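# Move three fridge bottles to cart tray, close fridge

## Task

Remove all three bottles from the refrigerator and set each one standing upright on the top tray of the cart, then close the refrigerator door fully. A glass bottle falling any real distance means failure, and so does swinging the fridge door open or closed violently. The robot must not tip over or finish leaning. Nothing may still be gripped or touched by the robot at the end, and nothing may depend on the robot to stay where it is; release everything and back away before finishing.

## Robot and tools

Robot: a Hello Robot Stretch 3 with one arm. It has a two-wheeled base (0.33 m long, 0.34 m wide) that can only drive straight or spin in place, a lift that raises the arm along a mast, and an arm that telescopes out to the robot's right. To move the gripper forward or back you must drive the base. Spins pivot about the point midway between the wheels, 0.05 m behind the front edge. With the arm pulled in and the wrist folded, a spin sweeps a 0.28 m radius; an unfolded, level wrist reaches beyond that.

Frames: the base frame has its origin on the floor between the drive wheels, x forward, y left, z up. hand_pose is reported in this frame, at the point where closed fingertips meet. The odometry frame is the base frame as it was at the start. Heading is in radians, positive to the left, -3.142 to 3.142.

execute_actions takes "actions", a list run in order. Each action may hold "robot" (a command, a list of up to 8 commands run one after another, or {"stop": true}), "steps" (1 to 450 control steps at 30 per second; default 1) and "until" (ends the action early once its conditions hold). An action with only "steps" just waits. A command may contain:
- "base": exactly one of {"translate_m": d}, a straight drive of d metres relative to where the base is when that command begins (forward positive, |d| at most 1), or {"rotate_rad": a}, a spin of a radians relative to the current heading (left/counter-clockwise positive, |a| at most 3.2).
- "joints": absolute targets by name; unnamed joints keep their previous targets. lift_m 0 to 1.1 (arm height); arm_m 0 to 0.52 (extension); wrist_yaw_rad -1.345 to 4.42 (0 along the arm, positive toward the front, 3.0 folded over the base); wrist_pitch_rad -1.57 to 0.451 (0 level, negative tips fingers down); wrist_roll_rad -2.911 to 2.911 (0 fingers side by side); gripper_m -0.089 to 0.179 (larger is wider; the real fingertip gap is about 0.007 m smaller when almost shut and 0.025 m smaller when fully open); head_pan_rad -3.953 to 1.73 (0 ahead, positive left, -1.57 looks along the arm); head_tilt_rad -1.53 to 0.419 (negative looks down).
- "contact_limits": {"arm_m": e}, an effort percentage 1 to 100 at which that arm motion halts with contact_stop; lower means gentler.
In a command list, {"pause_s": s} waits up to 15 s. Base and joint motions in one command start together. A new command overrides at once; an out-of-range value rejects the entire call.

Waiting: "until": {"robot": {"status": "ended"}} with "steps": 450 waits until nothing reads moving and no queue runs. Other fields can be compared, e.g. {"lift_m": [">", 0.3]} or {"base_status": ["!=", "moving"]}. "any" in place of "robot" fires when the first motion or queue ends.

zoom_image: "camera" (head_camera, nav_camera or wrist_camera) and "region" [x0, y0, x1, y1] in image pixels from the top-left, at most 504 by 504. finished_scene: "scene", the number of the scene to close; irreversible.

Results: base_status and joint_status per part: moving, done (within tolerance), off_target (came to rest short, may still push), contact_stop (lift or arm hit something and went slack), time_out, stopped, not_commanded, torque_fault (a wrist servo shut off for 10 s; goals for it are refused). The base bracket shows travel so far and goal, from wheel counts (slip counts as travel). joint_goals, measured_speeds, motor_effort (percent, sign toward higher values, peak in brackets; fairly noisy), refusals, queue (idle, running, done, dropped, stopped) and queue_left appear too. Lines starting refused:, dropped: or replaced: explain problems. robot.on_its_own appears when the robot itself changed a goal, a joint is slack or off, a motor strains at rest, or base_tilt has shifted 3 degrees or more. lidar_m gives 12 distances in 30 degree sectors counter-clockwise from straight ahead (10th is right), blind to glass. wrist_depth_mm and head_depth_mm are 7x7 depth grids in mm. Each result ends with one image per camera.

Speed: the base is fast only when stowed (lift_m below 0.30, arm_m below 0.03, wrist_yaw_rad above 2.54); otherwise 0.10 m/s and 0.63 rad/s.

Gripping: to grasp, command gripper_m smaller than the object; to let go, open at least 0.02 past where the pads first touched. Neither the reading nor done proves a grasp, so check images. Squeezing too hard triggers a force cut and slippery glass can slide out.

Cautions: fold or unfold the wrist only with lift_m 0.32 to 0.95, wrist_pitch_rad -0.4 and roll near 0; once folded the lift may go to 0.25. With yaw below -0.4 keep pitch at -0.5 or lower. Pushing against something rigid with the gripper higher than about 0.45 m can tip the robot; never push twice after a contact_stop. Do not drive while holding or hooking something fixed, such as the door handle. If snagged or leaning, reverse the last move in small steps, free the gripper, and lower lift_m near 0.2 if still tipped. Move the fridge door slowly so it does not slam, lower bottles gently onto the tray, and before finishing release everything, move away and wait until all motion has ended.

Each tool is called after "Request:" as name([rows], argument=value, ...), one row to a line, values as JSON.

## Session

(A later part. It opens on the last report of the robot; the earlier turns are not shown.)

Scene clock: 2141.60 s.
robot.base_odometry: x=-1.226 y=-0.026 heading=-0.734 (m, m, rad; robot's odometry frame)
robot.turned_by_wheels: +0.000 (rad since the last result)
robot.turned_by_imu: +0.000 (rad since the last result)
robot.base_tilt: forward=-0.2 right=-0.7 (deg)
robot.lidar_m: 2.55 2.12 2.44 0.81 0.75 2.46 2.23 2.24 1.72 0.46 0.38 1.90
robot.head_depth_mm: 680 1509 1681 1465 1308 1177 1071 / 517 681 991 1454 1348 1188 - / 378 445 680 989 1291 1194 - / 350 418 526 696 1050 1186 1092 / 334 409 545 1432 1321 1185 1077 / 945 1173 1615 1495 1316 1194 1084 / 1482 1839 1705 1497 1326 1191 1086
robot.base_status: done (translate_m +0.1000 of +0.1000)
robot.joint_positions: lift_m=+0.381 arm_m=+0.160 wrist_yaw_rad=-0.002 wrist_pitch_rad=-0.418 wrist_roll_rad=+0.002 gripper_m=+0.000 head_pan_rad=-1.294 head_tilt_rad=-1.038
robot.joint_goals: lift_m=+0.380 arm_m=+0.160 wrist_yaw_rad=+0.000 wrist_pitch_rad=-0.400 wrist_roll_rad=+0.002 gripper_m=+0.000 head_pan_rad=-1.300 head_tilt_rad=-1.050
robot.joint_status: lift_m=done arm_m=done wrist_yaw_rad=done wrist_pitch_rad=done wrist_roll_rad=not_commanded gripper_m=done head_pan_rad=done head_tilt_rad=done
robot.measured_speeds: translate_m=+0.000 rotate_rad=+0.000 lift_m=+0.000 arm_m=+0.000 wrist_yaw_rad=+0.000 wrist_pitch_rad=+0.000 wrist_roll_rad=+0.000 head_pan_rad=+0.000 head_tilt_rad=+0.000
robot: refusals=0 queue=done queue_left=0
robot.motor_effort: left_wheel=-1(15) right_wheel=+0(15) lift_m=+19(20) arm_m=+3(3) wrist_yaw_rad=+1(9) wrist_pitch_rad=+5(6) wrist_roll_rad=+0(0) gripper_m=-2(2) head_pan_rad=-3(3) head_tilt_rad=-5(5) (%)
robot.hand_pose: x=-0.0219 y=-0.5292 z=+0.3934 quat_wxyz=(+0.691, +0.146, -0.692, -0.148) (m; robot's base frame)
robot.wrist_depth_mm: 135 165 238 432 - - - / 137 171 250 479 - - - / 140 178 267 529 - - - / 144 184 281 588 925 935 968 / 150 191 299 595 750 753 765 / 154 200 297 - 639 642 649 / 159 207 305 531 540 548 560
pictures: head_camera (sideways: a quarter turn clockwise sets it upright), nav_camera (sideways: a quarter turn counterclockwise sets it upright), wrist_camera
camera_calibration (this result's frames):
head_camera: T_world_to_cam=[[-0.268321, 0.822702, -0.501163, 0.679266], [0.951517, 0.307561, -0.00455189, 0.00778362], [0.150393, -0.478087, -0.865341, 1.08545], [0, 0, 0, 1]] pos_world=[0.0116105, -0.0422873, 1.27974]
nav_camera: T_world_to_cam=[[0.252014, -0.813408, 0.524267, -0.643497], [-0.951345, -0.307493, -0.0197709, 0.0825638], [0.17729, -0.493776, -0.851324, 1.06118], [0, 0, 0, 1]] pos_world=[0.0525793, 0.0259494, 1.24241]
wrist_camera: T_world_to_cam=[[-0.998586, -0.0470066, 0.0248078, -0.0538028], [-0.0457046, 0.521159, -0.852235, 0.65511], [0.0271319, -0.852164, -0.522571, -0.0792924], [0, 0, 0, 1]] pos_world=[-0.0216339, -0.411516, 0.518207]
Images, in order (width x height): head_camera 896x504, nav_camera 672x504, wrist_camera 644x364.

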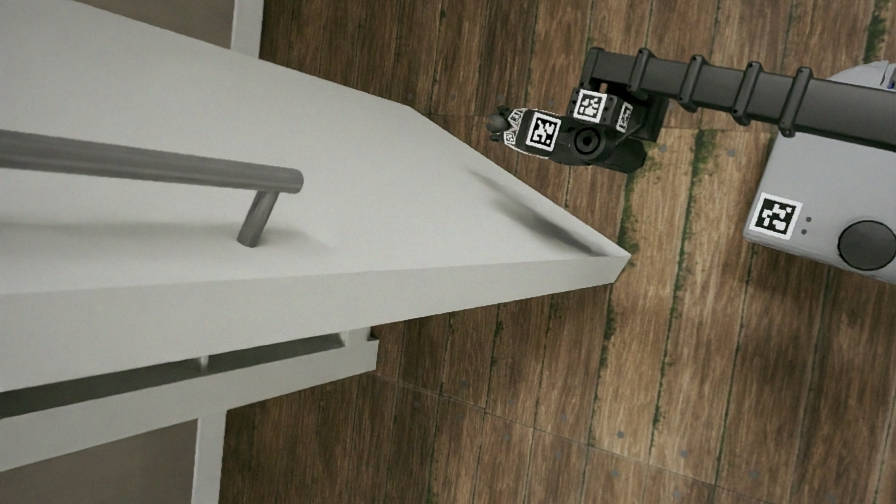

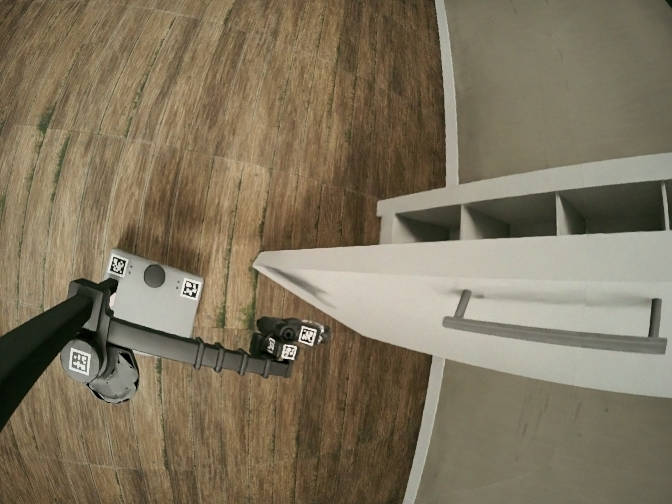

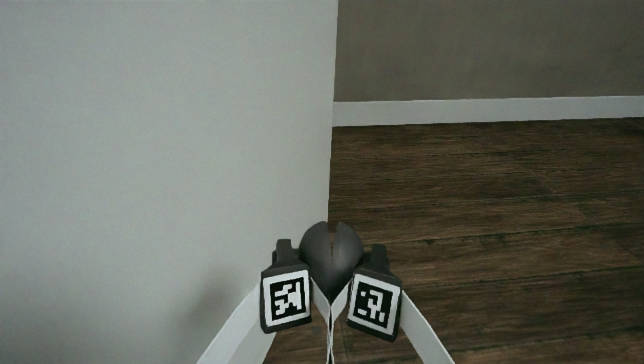

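Request:
execute_actions([
  {"steps": 15},
])

Scene clock: 2145.73 s.
robot.base_odometry: x=-1.226 y=-0.026 heading=-0.734 (m, m, rad; robot's odometry frame)
robot.turned_by_wheels: +0.000 (rad since the last result)
robot.turned_by_imu: +0.000 (rad since the last result)
robot.base_tilt: forward=-0.2 right=-0.7 (deg)
robot.lidar_m: 2.54 2.12 2.44 0.81 0.75 2.46 2.23 2.25 1.72 0.92 0.93 1.90
robot.head_depth_mm: 825 1623 1677 1481 1310 1184 1077 / 823 983 1259 1471 1365 1184 - / 833 1003 1239 1453 1313 1186 - / 848 1022 1270 1474 1309 1182 1096 / 862 1040 1299 1476 1313 1193 1081 / 879 1060 1486 1482 1316 1184 1080 / 934 1827 1710 1485 1318 1190 1082
robot.base_status: done (translate_m +0.1000 of +0.1000)
robot.joint_positions: lift_m=+0.381 arm_m=+0.160 wrist_yaw_rad=-0.002 wrist_pitch_rad=-0.418 wrist_roll_rad=+0.002 gripper_m=+0.000 head_pan_rad=-1.294 head_tilt_rad=-1.038
robot.joint_goals: lift_m=+0.380 arm_m=+0.160 wrist_yaw_rad=+0.000 wrist_pitch_rad=-0.400 wrist_roll_rad=+0.002 gripper_m=+0.000 head_pan_rad=-1.300 head_tilt_rad=-1.050
robot.joint_status: lift_m=done arm_m=done wrist_yaw_rad=done wrist_pitch_rad=done wrist_roll_rad=not_commanded gripper_m=done head_pan_rad=done head_tilt_rad=done
robot.measured_speeds: translate_m=+0.000 rotate_rad=+0.000 lift_m=+0.000 arm_m=+0.000 wrist_yaw_rad=+0.000 wrist_pitch_rad=+0.000 wrist_roll_rad=+0.000 head_pan_rad=+0.000 head_tilt_rad=+0.000
robot: refusals=0 queue=done queue_left=0
robot.motor_effort: left_wheel=+0(1) right_wheel=+0(0) lift_m=+19(19) arm_m=+3(3) wrist_yaw_rad=+1(1) wrist_pitch_rad=+5(5) wrist_roll_rad=+0(0) gripper_m=-2(2) head_pan_rad=-2(2) head_tilt_rad=-5(5) (%)
robot.hand_pose: x=-0.0219 y=-0.5292 z=+0.3934 quat_wxyz=(+0.691, +0.146, -0.692, -0.148) (m; robot's base frame)
robot.wrist_depth_mm: 434 446 468 - - - - / 468 483 502 - - - - / 512 528 545 - - - - / 548 569 600 854 927 942 975 / 604 627 662 752 764 770 782 / 609 617 629 - 641 644 647 / 524 532 537 538 545 558 547
pictures: head_camera (sideways: a quarter turn clockwise sets it upright), nav_camera (sideways: a quarter turn counterclockwise sets it upright), wrist_camera
camera_calibration (this result's frames):
head_camera: T_world_to_cam=[[-0.268321, 0.822702, -0.501163, 0.679266], [0.951518, 0.307561, -0.00455189, 0.00778362], [0.150393, -0.478087, -0.865341, 1.08545], [0, 0, 0, 1]] pos_world=[0.0116105, -0.0422873, 1.27974]
nav_camera: T_world_to_cam=[[0.252013, -0.813408, 0.524267, -0.643497], [-0.951345, -0.307492, -0.0197709, 0.0825638], [0.17729, -0.493776, -0.851324, 1.06118], [0, 0, 0, 1]] pos_world=[0.0525793, 0.0259494, 1.24241]
wrist_camera: T_world_to_cam=[[-0.998586, -0.0470065, 0.0248075, -0.0538027], [-0.0457043, 0.521159, -0.852235, 0.65511], [0.0271319, -0.852164, -0.522571, -0.0792923], [0, 0, 0, 1]] pos_world=[-0.0216339, -0.411516, 0.518207]
Images, in order (width x height): head_camera 896x504, nav_camera 672x504, wrist_camera 644x364.

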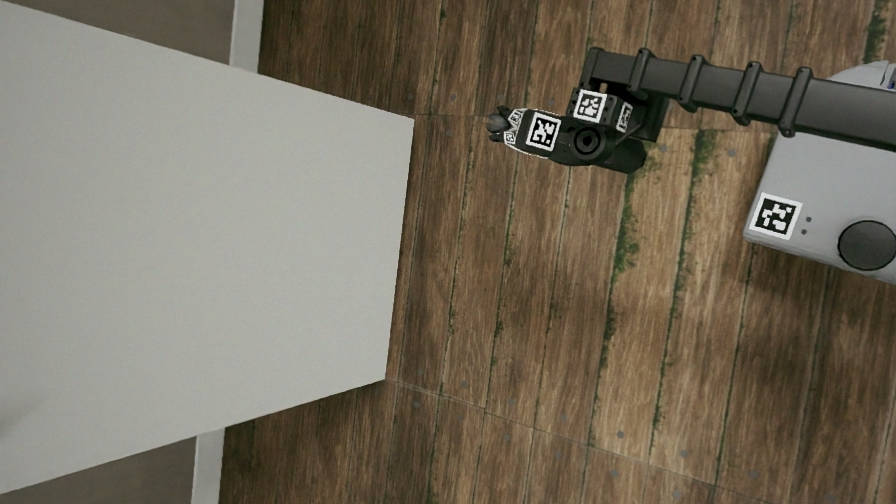

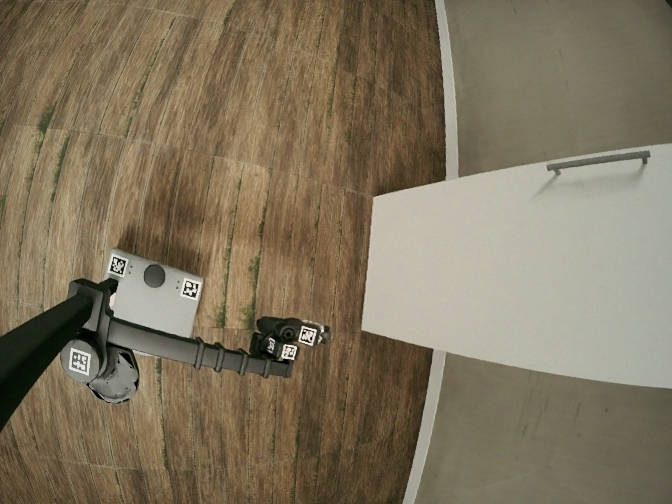

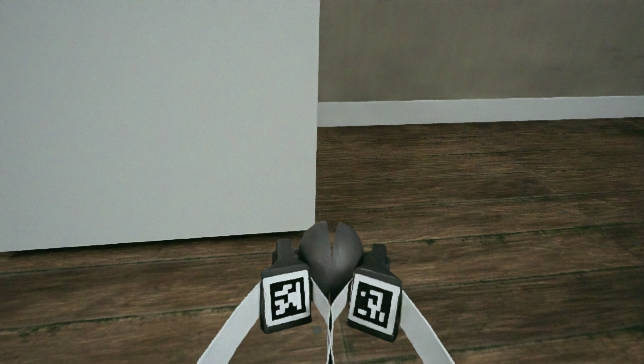

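Request:
execute_actions([
  {"robot": [{"base": {"translate_m": 0.5}, "joints": {"head_pan_rad": -1.57, "head_tilt_rad": -0.95}}, {"joints": {"arm_m": 0.37}, "contact_limits": {"arm_m": 20}}], "steps": 400, "until": {"robot": {"status": "ended"}}},
])

Scene clock: 2186.77 s.
robot.base_odometry: x=-0.855 y=-0.361 heading=-0.734 (m, m, rad; robot's odometry frame)
robot.turned_by_wheels: +0.000 (rad since the last result)
robot.turned_by_imu: +0.002 (rad since the last result)
robot.base_tilt: forward=-0.2 right=-0.7 (deg)
robot.lidar_m: 2.05 1.67 2.42 2.29 1.05 1.06 2.72 2.57 0.93 0.84 1.47 1.79
robot.head_depth_mm: 760 900 1105 1423 1366 1209 1083 / 747 886 1078 1380 1372 1215 1102 / 743 872 1068 1265 1342 1202 1125 / 722 856 1041 1318 1371 1215 1120 / 1203 1461 1735 1578 1368 1211 1088 / 1268 1487 1731 1577 1375 1217 1090 / 1257 1469 1735 1585 1374 1215 1080
robot.base_status: done (translate_m +0.5000 of +0.5000)
robot.joint_positions: lift_m=+0.381 arm_m=+0.370 wrist_yaw_rad=-0.001 wrist_pitch_rad=-0.418 wrist_roll_rad=+0.002 gripper_m=+0.000 head_pan_rad=-1.563 head_tilt_rad=-0.952
robot.joint_goals: lift_m=+0.380 arm_m=+0.370 wrist_yaw_rad=+0.000 wrist_pitch_rad=-0.400 wrist_roll_rad=+0.002 gripper_m=+0.000 head_pan_rad=-1.570 head_tilt_rad=-0.950
robot.joint_status: lift_m=done arm_m=done wrist_yaw_rad=done wrist_pitch_rad=done wrist_roll_rad=not_commanded gripper_m=done head_pan_rad=done head_tilt_rad=done
robot.measured_speeds: translate_m=+0.000 rotate_rad=+0.000 lift_m=+0.000 arm_m=+0.000 wrist_yaw_rad=+0.000 wrist_pitch_rad=+0.000 wrist_roll_rad=+0.000 head_pan_rad=+0.000 head_tilt_rad=+0.000
robot: refusals=0 queue=done queue_left=0
robot.motor_effort: left_wheel=-2(4) right_wheel=+0(3) lift_m=+19(20) arm_m=+3(4) wrist_yaw_rad=+0(1) wrist_pitch_rad=+5(5) wrist_roll_rad=+0(0) gripper_m=-2(2) head_pan_rad=-3(20) head_tilt_rad=+1(8) (%)
robot.contact_limits: arm_m 20 (drawing in: default 34, maximum 55; extending or still: default 45, maximum 74)
robot.hand_pose: x=-0.0218 y=-0.7392 z=+0.3934 quat_wxyz=(+0.691, +0.146, -0.692, -0.148) (m; robot's base frame)
robot.wrist_depth_mm: 705 196 203 210 218 225 234 / 767 214 219 228 237 245 256 / 830 237 238 250 260 270 283 / 858 812 262 274 288 302 315 / 723 694 291 297 322 338 359 / 602 620 321 - 369 393 419 / 526 537 378 403 433 458 493
pictures: head_camera (sideways: a quarter turn clockwise sets it upright), nav_camera (sideways: a quarter turn counterclockwise sets it upright), wrist_camera
camera_calibration (this result's frames):
head_camera: T_world_to_cam=[[-0.0393602, 0.818175, -0.573621, 0.77226], [0.999057, 0.0427412, -0.00758928, 0.0114486], [0.0183079, -0.573379, -0.819086, 1.02613], [0, 0, 0, 1]] pos_world=[0.000172199, -0.0439713, 1.28356]
nav_camera: T_world_to_cam=[[0.0260988, -0.802941, 0.595487, -0.734902], [-0.998857, -0.0448114, -0.0166451, 0.0787863], [0.0400496, -0.594372, -0.803192, 0.99945], [0, 0, 0, 1]] pos_world=[0.0578486, 0.00749321, 1.24169]
wrist_camera: T_world_to_cam=[[-0.998557, -0.0476201, 0.0248074, -0.0639889], [-0.0460245, 0.521131, -0.852235, 0.76453], [0.0276556, -0.852147, -0.522571, -0.258222], [0, 0, 0, 1]] pos_world=[-0.0215683, -0.621511, 0.518207]
Images, in order (width x height): head_camera 896x504, nav_camera 672x504, wrist_camera 644x364.

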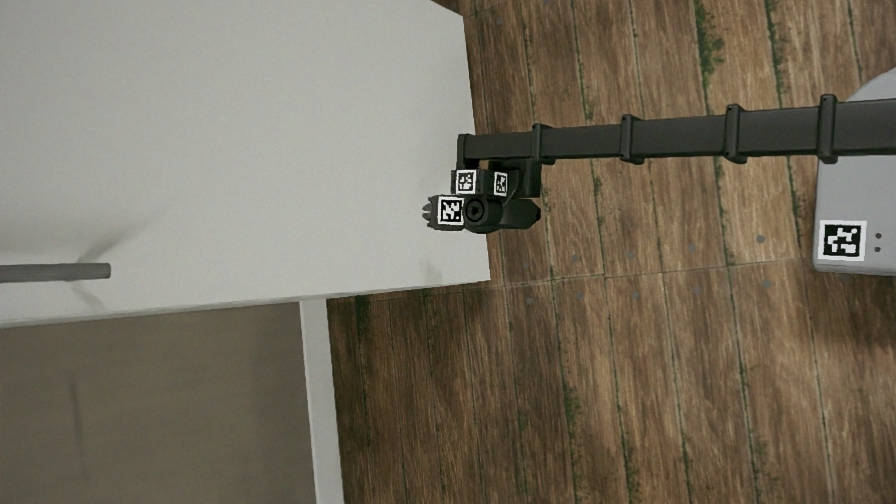

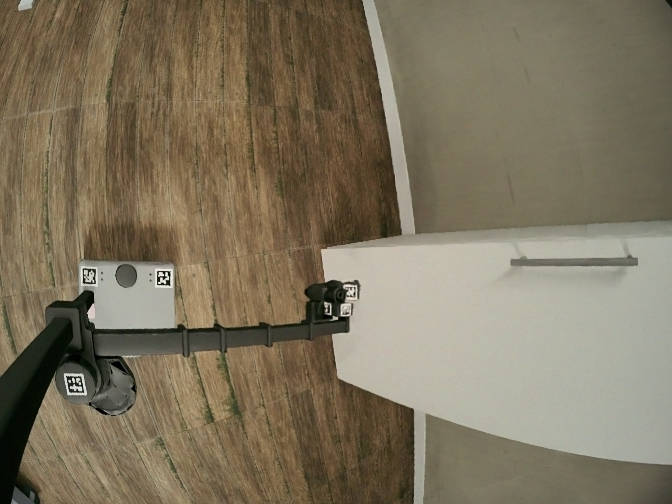

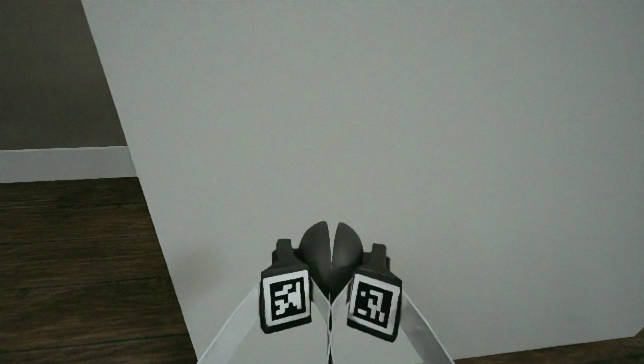

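Request:
execute_actions([
  {"robot": {"joints": {"arm_m": 0.42}, "contact_limits": {"arm_m": 15}}, "steps": 200, "until": {"robot": {"status": "ended"}}},
])

Scene clock: 2195.67 s.
robot.base_odometry: x=-0.855 y=-0.361 heading=-0.734 (m, m, rad; robot's odometry frame)
robot.turned_by_wheels: +0.000 (rad since the last result)
robot.turned_by_imu: +0.000 (rad since the last result)
robot.base_tilt: forward=-0.2 right=-0.7 (deg)
robot.lidar_m: 2.05 1.67 2.42 2.28 1.05 1.06 2.72 2.57 0.93 0.84 1.48 1.79
robot.head_depth_mm: 757 896 1099 1426 1365 1208 1087 / 749 889 1084 1380 1367 1207 1100 / 740 874 1062 1224 1372 1211 1110 / 721 862 1049 1323 1370 1203 1125 / 1203 1469 1731 1581 1373 1208 1085 / 1269 1482 1733 1570 1371 1212 1085 / 1253 1468 1730 1578 1371 1218 1090
robot.base_status: done (translate_m +0.5000 of +0.5000)
robot.joint_positions: lift_m=+0.381 arm_m=+0.420 wrist_yaw_rad=-0.001 wrist_pitch_rad=-0.418 wrist_roll_rad=+0.002 gripper_m=+0.000 head_pan_rad=-1.563 head_tilt_rad=-0.952
robot.joint_goals: lift_m=+0.380 arm_m=+0.420 wrist_yaw_rad=+0.000 wrist_pitch_rad=-0.400 wrist_roll_rad=+0.002 gripper_m=+0.000 head_pan_rad=-1.570 head_tilt_rad=-0.950
robot.joint_status: lift_m=done arm_m=done wrist_yaw_rad=done wrist_pitch_rad=done wrist_roll_rad=not_commanded gripper_m=done head_pan_rad=done head_tilt_rad=done
robot.measured_speeds: translate_m=+0.000 rotate_rad=+0.000 lift_m=+0.000 arm_m=+0.000 wrist_yaw_rad=+0.000 wrist_pitch_rad=+0.000 wrist_roll_rad=+0.000 head_pan_rad=+0.000 head_tilt_rad=+0.000
robot: refusals=0 queue=done queue_left=0
robot.motor_effort: left_wheel=-1(1) right_wheel=+0(0) lift_m=+19(19) arm_m=+3(2) wrist_yaw_rad=+1(1) wrist_pitch_rad=+5(5) wrist_roll_rad=+0(0) gripper_m=-2(2) head_pan_rad=-2(3) head_tilt_rad=+1(0) (%)
robot.contact_limits: arm_m 15 (drawing in: default 34, maximum 55; extending or still: default 45, maximum 74)
robot.hand_pose: x=-0.0218 y=-0.7892 z=+0.3934 quat_wxyz=(+0.691, +0.146, -0.692, -0.148) (m; robot's base frame)
robot.wrist_depth_mm: 150 153 159 165 170 177 182 / 164 166 172 179 185 192 201 / 762 180 186 194 202 213 222 / 817 196 205 215 225 236 248 / 727 219 229 234 252 266 281 / 611 254 252 - 289 306 326 / 534 507 293 315 337 355 385
pictures: head_camera (sideways: a quarter turn clockwise sets it upright), nav_camera (sideways: a quarter turn counterclockwise sets it upright), wrist_camera
camera_calibration (this result's frames):
head_camera: T_world_to_cam=[[-0.0393603, 0.818168, -0.57363, 0.772273], [0.999057, 0.0427412, -0.00758969, 0.0114492], [0.018308, -0.573388, -0.819079, 1.02612], [0, 0, 0, 1]] pos_world=[0.000172206, -0.0439715, 1.28356]
nav_camera: T_world_to_cam=[[0.0260988, -0.802934, 0.595497, -0.734914], [-0.998857, -0.0448117, -0.0166447, 0.0787857], [0.0400498, -0.594381, -0.803185, 0.999441], [0, 0, 0, 1]] pos_world=[0.0578486, 0.00749251, 1.24169]
wrist_camera: T_world_to_cam=[[-0.998557, -0.0476201, 0.0248075, -0.0663699], [-0.0460245, 0.521131, -0.852235, 0.790585], [0.0276556, -0.852147, -0.522571, -0.300828], [0, 0, 0, 1]] pos_world=[-0.0215683, -0.671509, 0.518207]
Images, in order (width x height): head_camera 896x504, nav_camera 672x504, wrist_camera 644x364.

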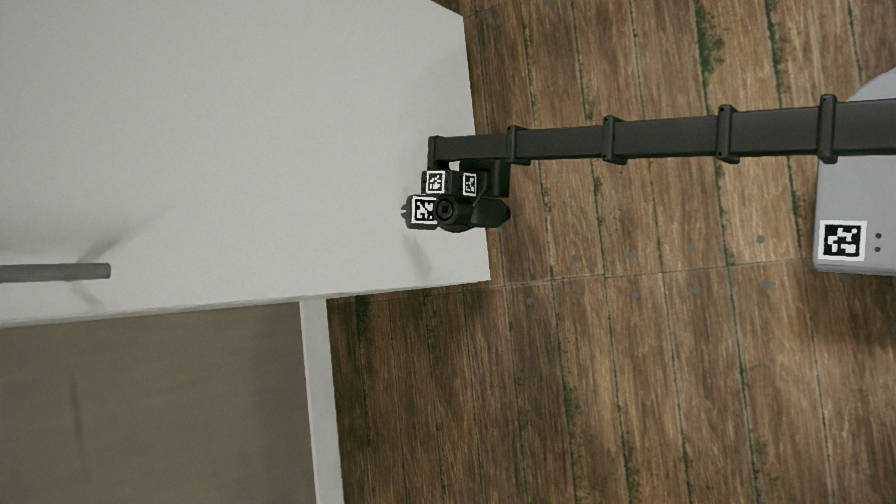

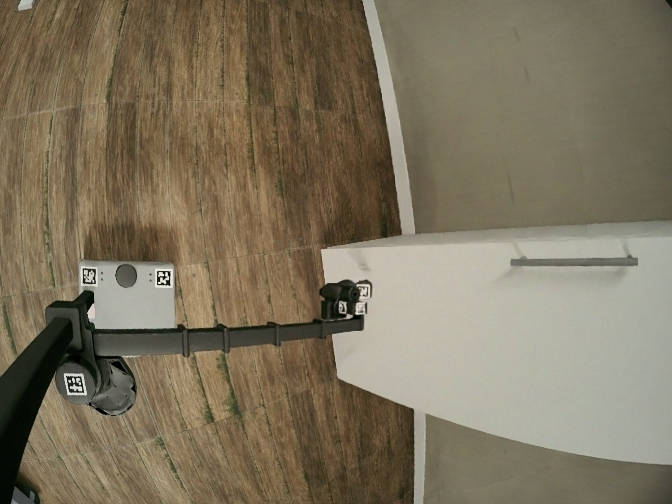

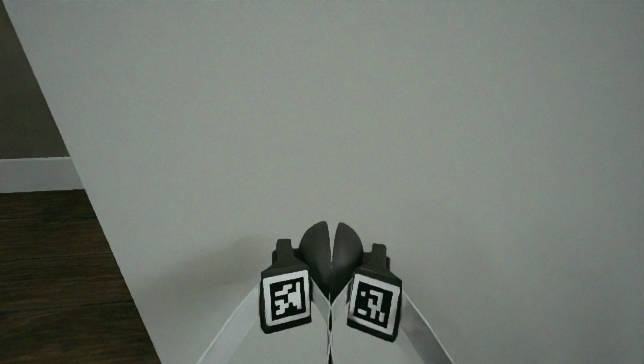

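Request:
execute_actions([
  {"robot": {"joints": {"arm_m": 0.5}, "contact_limits": {"arm_m": 15}}, "steps": 200, "until": {"robot": {"status": "ended"}}},
])

Scene clock: 2202.83 s.
robot.base_odometry: x=-0.855 y=-0.361 heading=-0.734 (m, m, rad; robot's odometry frame)
robot.turned_by_wheels: +0.000 (rad since the last result)
robot.turned_by_imu: +0.000 (rad since the last result)
robot.base_tilt: forward=-0.2 right=-0.7 (deg)
robot.lidar_m: 2.05 1.67 2.43 2.28 1.05 1.06 2.73 2.57 0.93 0.84 1.48 1.79
robot.head_depth_mm: 762 898 1103 1415 1362 1207 1088 / 749 885 1080 1374 1369 1211 1095 / 740 872 1065 1485 1372 1210 1120 / 719 860 1045 1330 1372 1211 1121 / 1201 1461 1734 1576 1374 1204 1085 / 1271 1490 1730 1581 1376 1209 1085 / 1251 1465 1725 1582 1368 1220 1094
robot.base_status: done (translate_m +0.5000 of +0.5000)
robot.joint_positions: lift_m=+0.381 arm_m=+0.470 wrist_yaw_rad=+0.006 wrist_pitch_rad=-0.434 wrist_roll_rad=+0.002 gripper_m=+0.000 head_pan_rad=-1.563 head_tilt_rad=-0.951
robot.joint_goals: lift_m=+0.380 arm_m=+0.470 wrist_yaw_rad=+0.000 wrist_pitch_rad=-0.400 wrist_roll_rad=+0.002 gripper_m=+0.000 head_pan_rad=-1.570 head_tilt_rad=-0.950
robot.joint_status: lift_m=done arm_m=contact_stop wrist_yaw_rad=done wrist_pitch_rad=done wrist_roll_rad=not_commanded gripper_m=done head_pan_rad=done head_tilt_rad=done
robot.measured_speeds: translate_m=+0.000 rotate_rad=+0.001 lift_m=+0.000 arm_m=-0.007 wrist_yaw_rad=+0.000 wrist_pitch_rad=+0.000 wrist_roll_rad=+0.000 head_pan_rad=+0.000 head_tilt_rad=+0.000
robot: refusals=0 queue=dropped queue_left=0
robot.on_its_own: arm_m is slack since a contact_stop, until your next command for it (your +0.500 is given up)
robot.motor_effort: left_wheel=+2(3) right_wheel=-1(4) lift_m=+19(19) arm_m=+9(17) wrist_yaw_rad=-4(6) wrist_pitch_rad=+10(13) wrist_roll_rad=+0(0) gripper_m=-1(2) head_pan_rad=-3(3) head_tilt_rad=+0(1) (%)
robot.contact_limits: arm_m 15 (drawing in: default 34, maximum 55; extending or still: default 45, maximum 74)
robot.hand_pose: x=-0.0201 y=-0.8375 z=+0.3898 quat_wxyz=(+0.691, +0.154, -0.690, -0.150) (m; robot's base frame)
robot.wrist_depth_mm: 109 111 115 119 123 127 131 / 118 121 125 129 134 138 144 / 129 132 136 142 147 153 161 / 140 145 150 157 163 172 180 / 157 160 168 172 183 194 205 / 566 180 186 - 210 224 238 / 520 205 217 235 250 263 283
pictures: head_camera (sideways: a quarter turn clockwise sets it upright), nav_camera (sideways: a quarter turn counterclockwise sets it upright), wrist_camera
camera_calibration (this result's frames):
head_camera: T_world_to_cam=[[-0.0392945, 0.817671, -0.574344, 0.773202], [0.999061, 0.0426589, -0.00762022, 0.0114889], [0.0182701, -0.574104, -0.818579, 1.02547], [0, 0, 0, 1]] pos_world=[0.000168999, -0.043987, 1.2836]
nav_camera: T_world_to_cam=[[0.0260341, -0.802416, 0.596197, -0.735826], [-0.99886, -0.0447506, -0.0166123, 0.0787436], [0.0400102, -0.595085, -0.802666, 0.998767], [0, 0, 0, 1]] pos_world=[0.0578496, 0.0074361, 1.24168]
wrist_camera: T_world_to_cam=[[-0.998166, -0.0555669, 0.0240196, -0.0732395], [-0.0500531, 0.534398, -0.84375, 0.820508], [0.0340486, -0.843405, -0.536199, -0.331169], [0, 0, 0, 1]] pos_world=[-0.0207604, -0.721856, 0.51649]
Images, in order (width x height): head_camera 896x504, nav_camera 672x504, wrist_camera 644x364.

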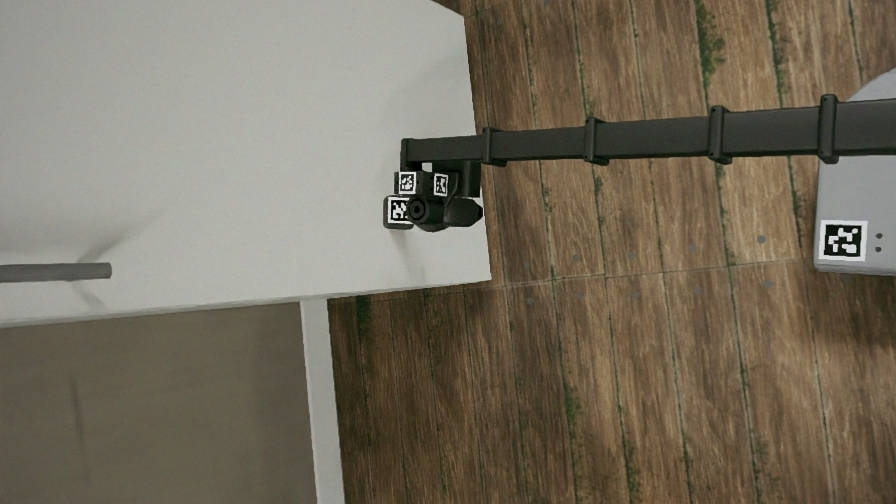

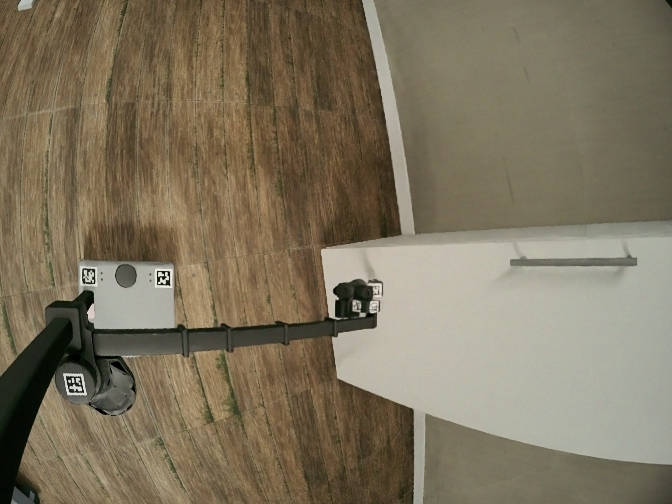

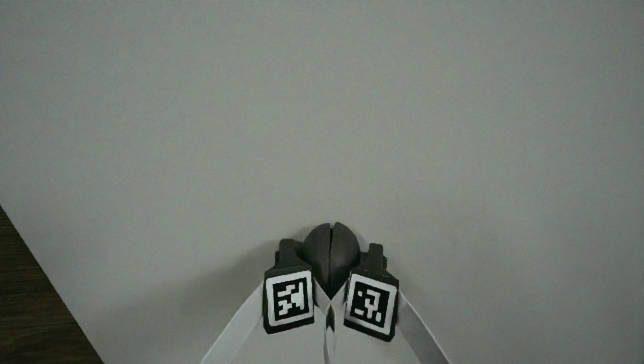

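Request:
execute_actions([
  {"robot": [{"joints": {"arm_m": 0.0}}, {"base": {"translate_m": 0.35}, "joints": {"head_pan_rad": -1.95, "head_tilt_rad": -0.6}}], "steps": 450, "until": {"robot": {"status": "ended"}}},
])

Scene clock: 2217.50 s.
robot.base_odometry: x=-0.595 y=-0.596 heading=-0.734 (m, m, rad; robot's odometry frame)
robot.turned_by_wheels: +0.000 (rad since the last result)
robot.turned_by_imu: +0.002 (rad since the last result)
robot.base_tilt: forward=-0.2 right=-0.7 (deg)
robot.lidar_m: 1.71 1.38 2.09 2.35 1.88 1.29 3.07 2.47 0.86 0.88 1.41 1.72
robot.head_depth_mm: 846 957 1100 1293 1659 1434 1216 / 797 893 1016 1169 1405 1440 1210 / 752 834 944 1079 1269 1397 1204 / 705 779 870 1007 1158 1337 1208 / 746 843 968 1139 1368 1391 1207 / 959 1117 1349 1565 1692 1428 1201 / 1132 1239 1364 1510 1645 1422 1199
robot.base_status: done (translate_m +0.3500 of +0.3500)
robot.joint_positions: lift_m=+0.381 arm_m=+0.001 wrist_yaw_rad=+0.001 wrist_pitch_rad=-0.420 wrist_roll_rad=+0.002 gripper_m=+0.000 head_pan_rad=-1.943 head_tilt_rad=-0.606
robot.joint_goals: lift_m=+0.380 arm_m=+0.000 wrist_yaw_rad=+0.000 wrist_pitch_rad=-0.400 wrist_roll_rad=+0.002 gripper_m=+0.000 head_pan_rad=-1.950 head_tilt_rad=-0.600
robot.joint_status: lift_m=done arm_m=done wrist_yaw_rad=done wrist_pitch_rad=done wrist_roll_rad=not_commanded gripper_m=done head_pan_rad=done head_tilt_rad=done
robot.measured_speeds: translate_m=+0.000 rotate_rad=+0.000 lift_m=+0.000 arm_m=+0.000 wrist_yaw_rad=+0.000 wrist_pitch_rad=+0.000 wrist_roll_rad=+0.000 head_pan_rad=+0.000 head_tilt_rad=+0.000
robot: refusals=0 queue=done queue_left=0
robot.motor_effort: left_wheel=-1(4) right_wheel=+0(3) lift_m=+19(19) arm_m=-4(4) wrist_yaw_rad=-1(4) wrist_pitch_rad=+6(10) wrist_roll_rad=+0(0) gripper_m=-2(2) head_pan_rad=-3(23) head_tilt_rad=+2(20) (%)
robot.hand_pose: x=-0.0213 y=-0.3698 z=+0.3928 quat_wxyz=(+0.691, +0.148, -0.692, -0.148) (m; robot's base frame)
robot.wrist_depth_mm: 956 - - - 706 528 544 / - - - - 728 567 600 / - - - - 735 621 653 / 878 888 932 890 760 694 716 / 724 741 735 792 746 753 762 / 608 616 630 - 640 639 650 / 529 535 539 532 545 552 554
pictures: head_camera (sideways: a quarter turn clockwise sets it upright), nav_camera (sideways: a quarter turn counterclockwise sets it upright), wrist_camera
camera_calibration (this result's frames):
head_camera: T_world_to_cam=[[0.178509, 0.548351, -0.816973, 1.08806], [0.942033, -0.33498, -0.0190037, 0.0266628], [-0.284091, -0.766224, -0.576362, 0.712294], [0, 0, 0, 1]] pos_world=[-0.0169906, -0.0419339, 1.29997]
nav_camera: T_world_to_cam=[[-0.182815, -0.52323, 0.832351, -1.04232], [-0.945555, 0.325449, -0.00309581, 0.0608259], [-0.269268, -0.787599, -0.55424, 0.677537], [0, 0, 0, 1]] pos_world=[0.049401, -0.0315428, 1.24328]
wrist_camera: T_world_to_cam=[[-0.998447, -0.0499463, 0.0246761, -0.0466828], [-0.0472057, 0.523301, -0.850839, 0.57177], [0.0295832, -0.850683, -0.524846, 0.0577032], [0, 0, 0, 1]] pos_world=[-0.0213266, -0.252452, 0.517921]
Images, in order (width x height): head_camera 896x504, nav_camera 672x504, wrist_camera 644x364.

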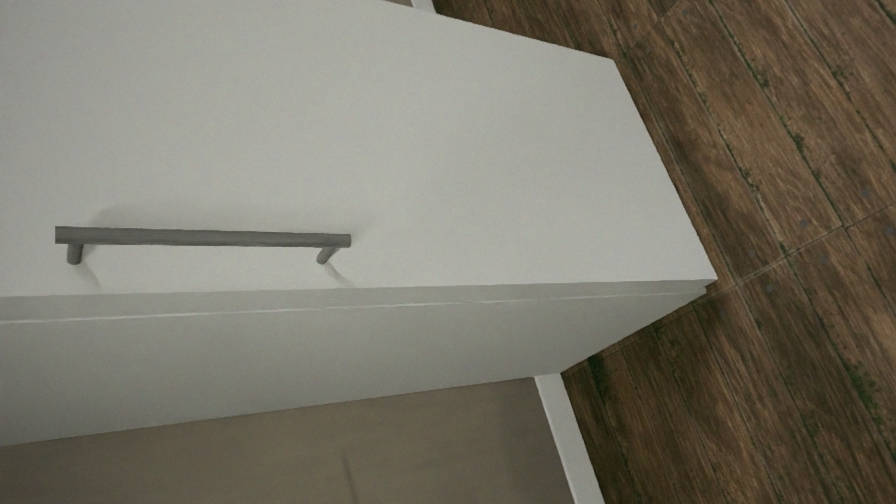

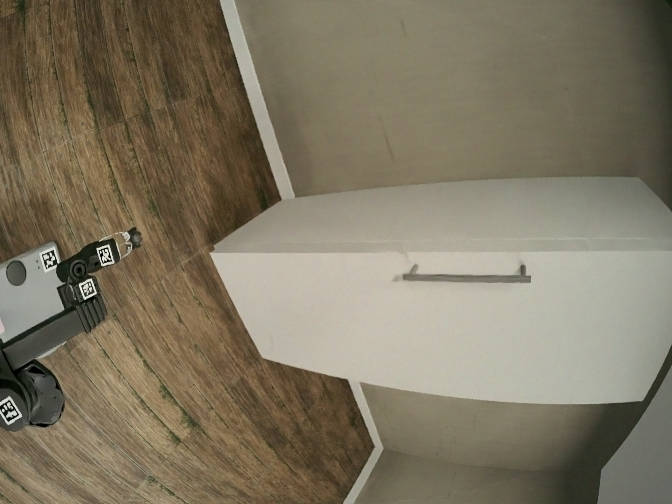

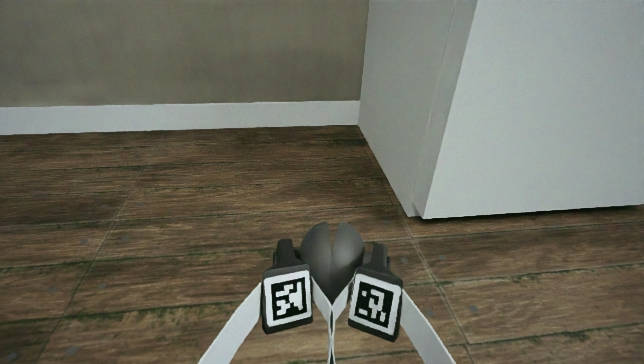

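Request:
zoom_image(camera="head_camera", region=[500, 230, 760, 390])

Request:
zoom_image(camera="wrist_camera", region=[340, 60, 560, 240])

Region (500, 230, 760, 390) of head_camera's 896x504 image, scaled by 1.938, with more detail than that image has; it fills the top 310 rows of this view, and the rest is white.

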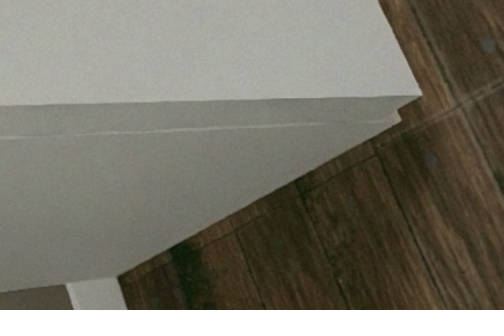

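Region (340, 60, 560, 240) of wrist_camera's 644x364 image, scaled by 2.291; it fills the top 412 rows of this view, and the rest is white.

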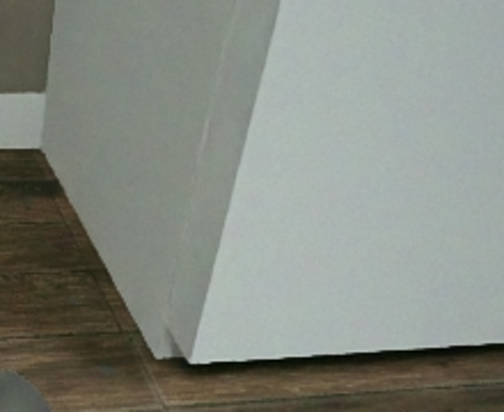

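Request:
execute_actions([
  {"robot": {"joints": {"head_pan_rad": -3.72, "head_tilt_rad": -0.25}}, "steps": 200, "until": {"robot": {"status": "ended"}}},
])

Scene clock: 2235.10 s.
robot.base_odometry: x=-0.595 y=-0.596 heading=-0.734 (m, m, rad; robot's odometry frame)
robot.turned_by_wheels: +0.000 (rad since the last result)
robot.turned_by_imu: +0.000 (rad since the last result)
robot.base_tilt: forward=-0.2 right=-0.7 (deg)
robot.lidar_m: 1.70 1.38 2.09 2.35 1.88 1.29 3.05 2.47 0.86 0.88 1.42 1.72
robot.head_depth_mm: 2339 2434 2468 2546 2618 2042 1576 / 2504 2621 2731 2711 2508 1958 1571 / 2778 2950 3058 1931 1595 1605 1492 / 3066 3368 3412 1959 1676 1673 1519 / 3068 3268 3490 3627 2585 1792 1553 / 2909 3107 3208 3329 2926 2008 1551 / 2737 2841 2912 3078 2876 1989 1539
robot.base_status: done (translate_m +0.3500 of +0.3500)
robot.joint_positions: lift_m=+0.381 arm_m=+0.001 wrist_yaw_rad=+0.001 wrist_pitch_rad=-0.420 wrist_roll_rad=+0.002 gripper_m=+0.000 head_pan_rad=-3.713 head_tilt_rad=-0.261
robot.joint_goals: lift_m=+0.380 arm_m=+0.000 wrist_yaw_rad=+0.000 wrist_pitch_rad=-0.400 wrist_roll_rad=+0.002 gripper_m=+0.000 head_pan_rad=-3.720 head_tilt_rad=-0.250
robot.joint_status: lift_m=done arm_m=done wrist_yaw_rad=done wrist_pitch_rad=done wrist_roll_rad=not_commanded gripper_m=done head_pan_rad=done head_tilt_rad=done
robot.measured_speeds: translate_m=+0.000 rotate_rad=+0.000 lift_m=+0.000 arm_m=+0.000 wrist_yaw_rad=+0.000 wrist_pitch_rad=+0.000 wrist_roll_rad=+0.000 head_pan_rad=+0.000 head_tilt_rad=+0.000
robot: refusals=0 queue=done queue_left=0
robot.motor_effort: left_wheel=-1(1) right_wheel=+0(1) lift_m=+19(20) arm_m=-4(4) wrist_yaw_rad=-1(1) wrist_pitch_rad=+6(7) wrist_roll_rad=+0(0) gripper_m=-2(2) head_pan_rad=-3(36) head_tilt_rad=+4(22) (%)
robot.hand_pose: x=-0.0213 y=-0.3698 z=+0.3928 quat_wxyz=(+0.691, +0.148, -0.692, -0.148) (m; robot's base frame)
robot.wrist_depth_mm: 946 - - - 712 527 546 / - - - - 724 567 598 / - - - - 750 621 660 / 874 890 934 932 754 708 739 / 715 739 739 775 749 739 778 / 613 621 613 - 643 645 659 / 532 543 537 535 549 551 557
pictures: head_camera (sideways: a quarter turn clockwise sets it upright), nav_camera (sideways: a quarter turn counterclockwise sets it upright), wrist_camera
camera_calibration (this result's frames):
head_camera: T_world_to_cam=[[0.240726, -0.115428, -0.963705, 1.27912], [-0.521644, -0.852698, -0.0281705, 0.0475362], [-0.818498, 0.509492, -0.265479, 0.311009], [0, 0, 0, 1]] pos_world=[-0.0285599, 0.0297234, 1.3166]
nav_camera: T_world_to_cam=[[-0.211953, 0.112561, 0.970776, -1.22277], [0.507205, 0.861758, 0.0108195, 0.0338462], [-0.835356, 0.494675, -0.239744, 0.271731], [0, 0, 0, 1]] pos_world=[-0.0493442, -0.0259499, 1.25181]
wrist_camera: T_world_to_cam=[[-0.998447, -0.0499464, 0.0246763, -0.0466829], [-0.0472058, 0.523301, -0.850839, 0.57177], [0.0295832, -0.850683, -0.524846, 0.0577032], [0, 0, 0, 1]] pos_world=[-0.0213266, -0.252452, 0.517921]
Images, in order (width x height): head_camera 896x504, nav_camera 672x504, wrist_camera 644x364.

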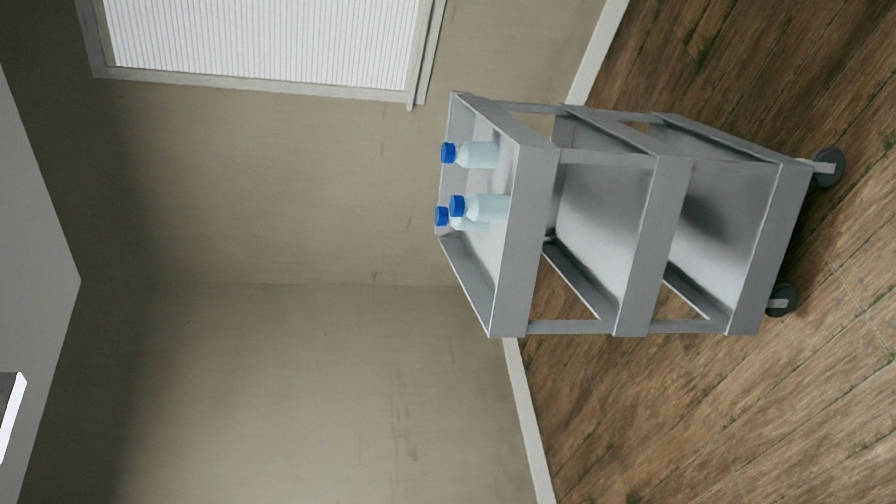

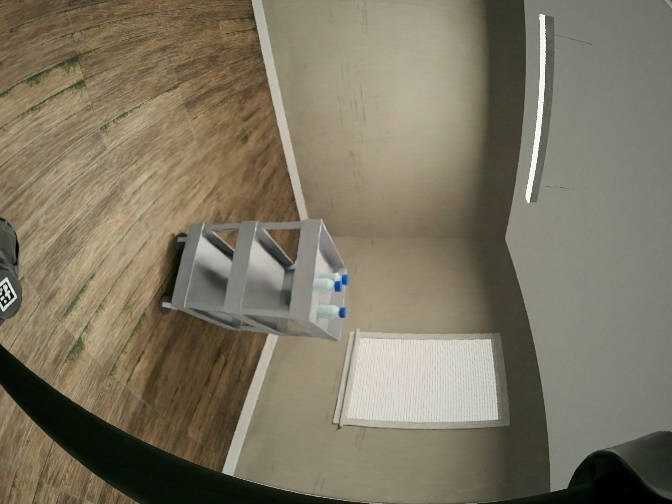

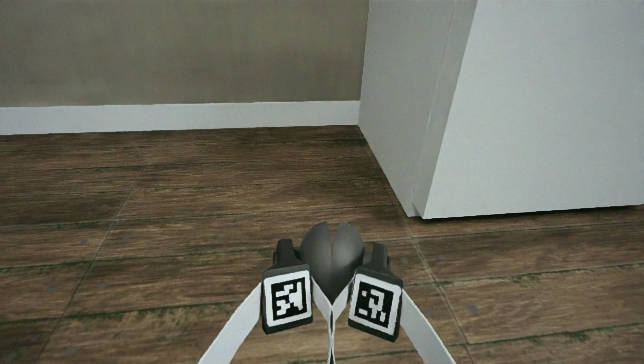

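All three bottles are standing upright in the top tray. I'll zoom in to confirm.

Request:
zoom_image(camera="head_camera", region=[410, 70, 610, 350])

Region (410, 70, 610, 350) of head_camera's 896x504 image, scaled by 1.800, with more detail than that image has; it fills the left 360 columns of this view, and the rest is white.

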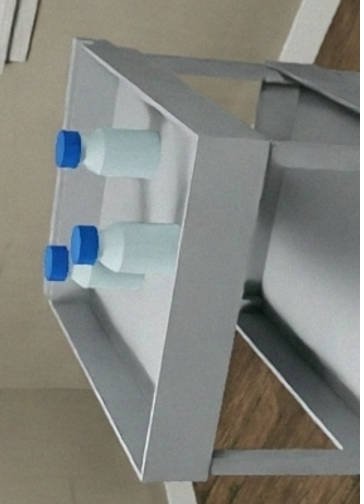

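Request:
finished_scene(scene=2)

The scene is finished: the task was done.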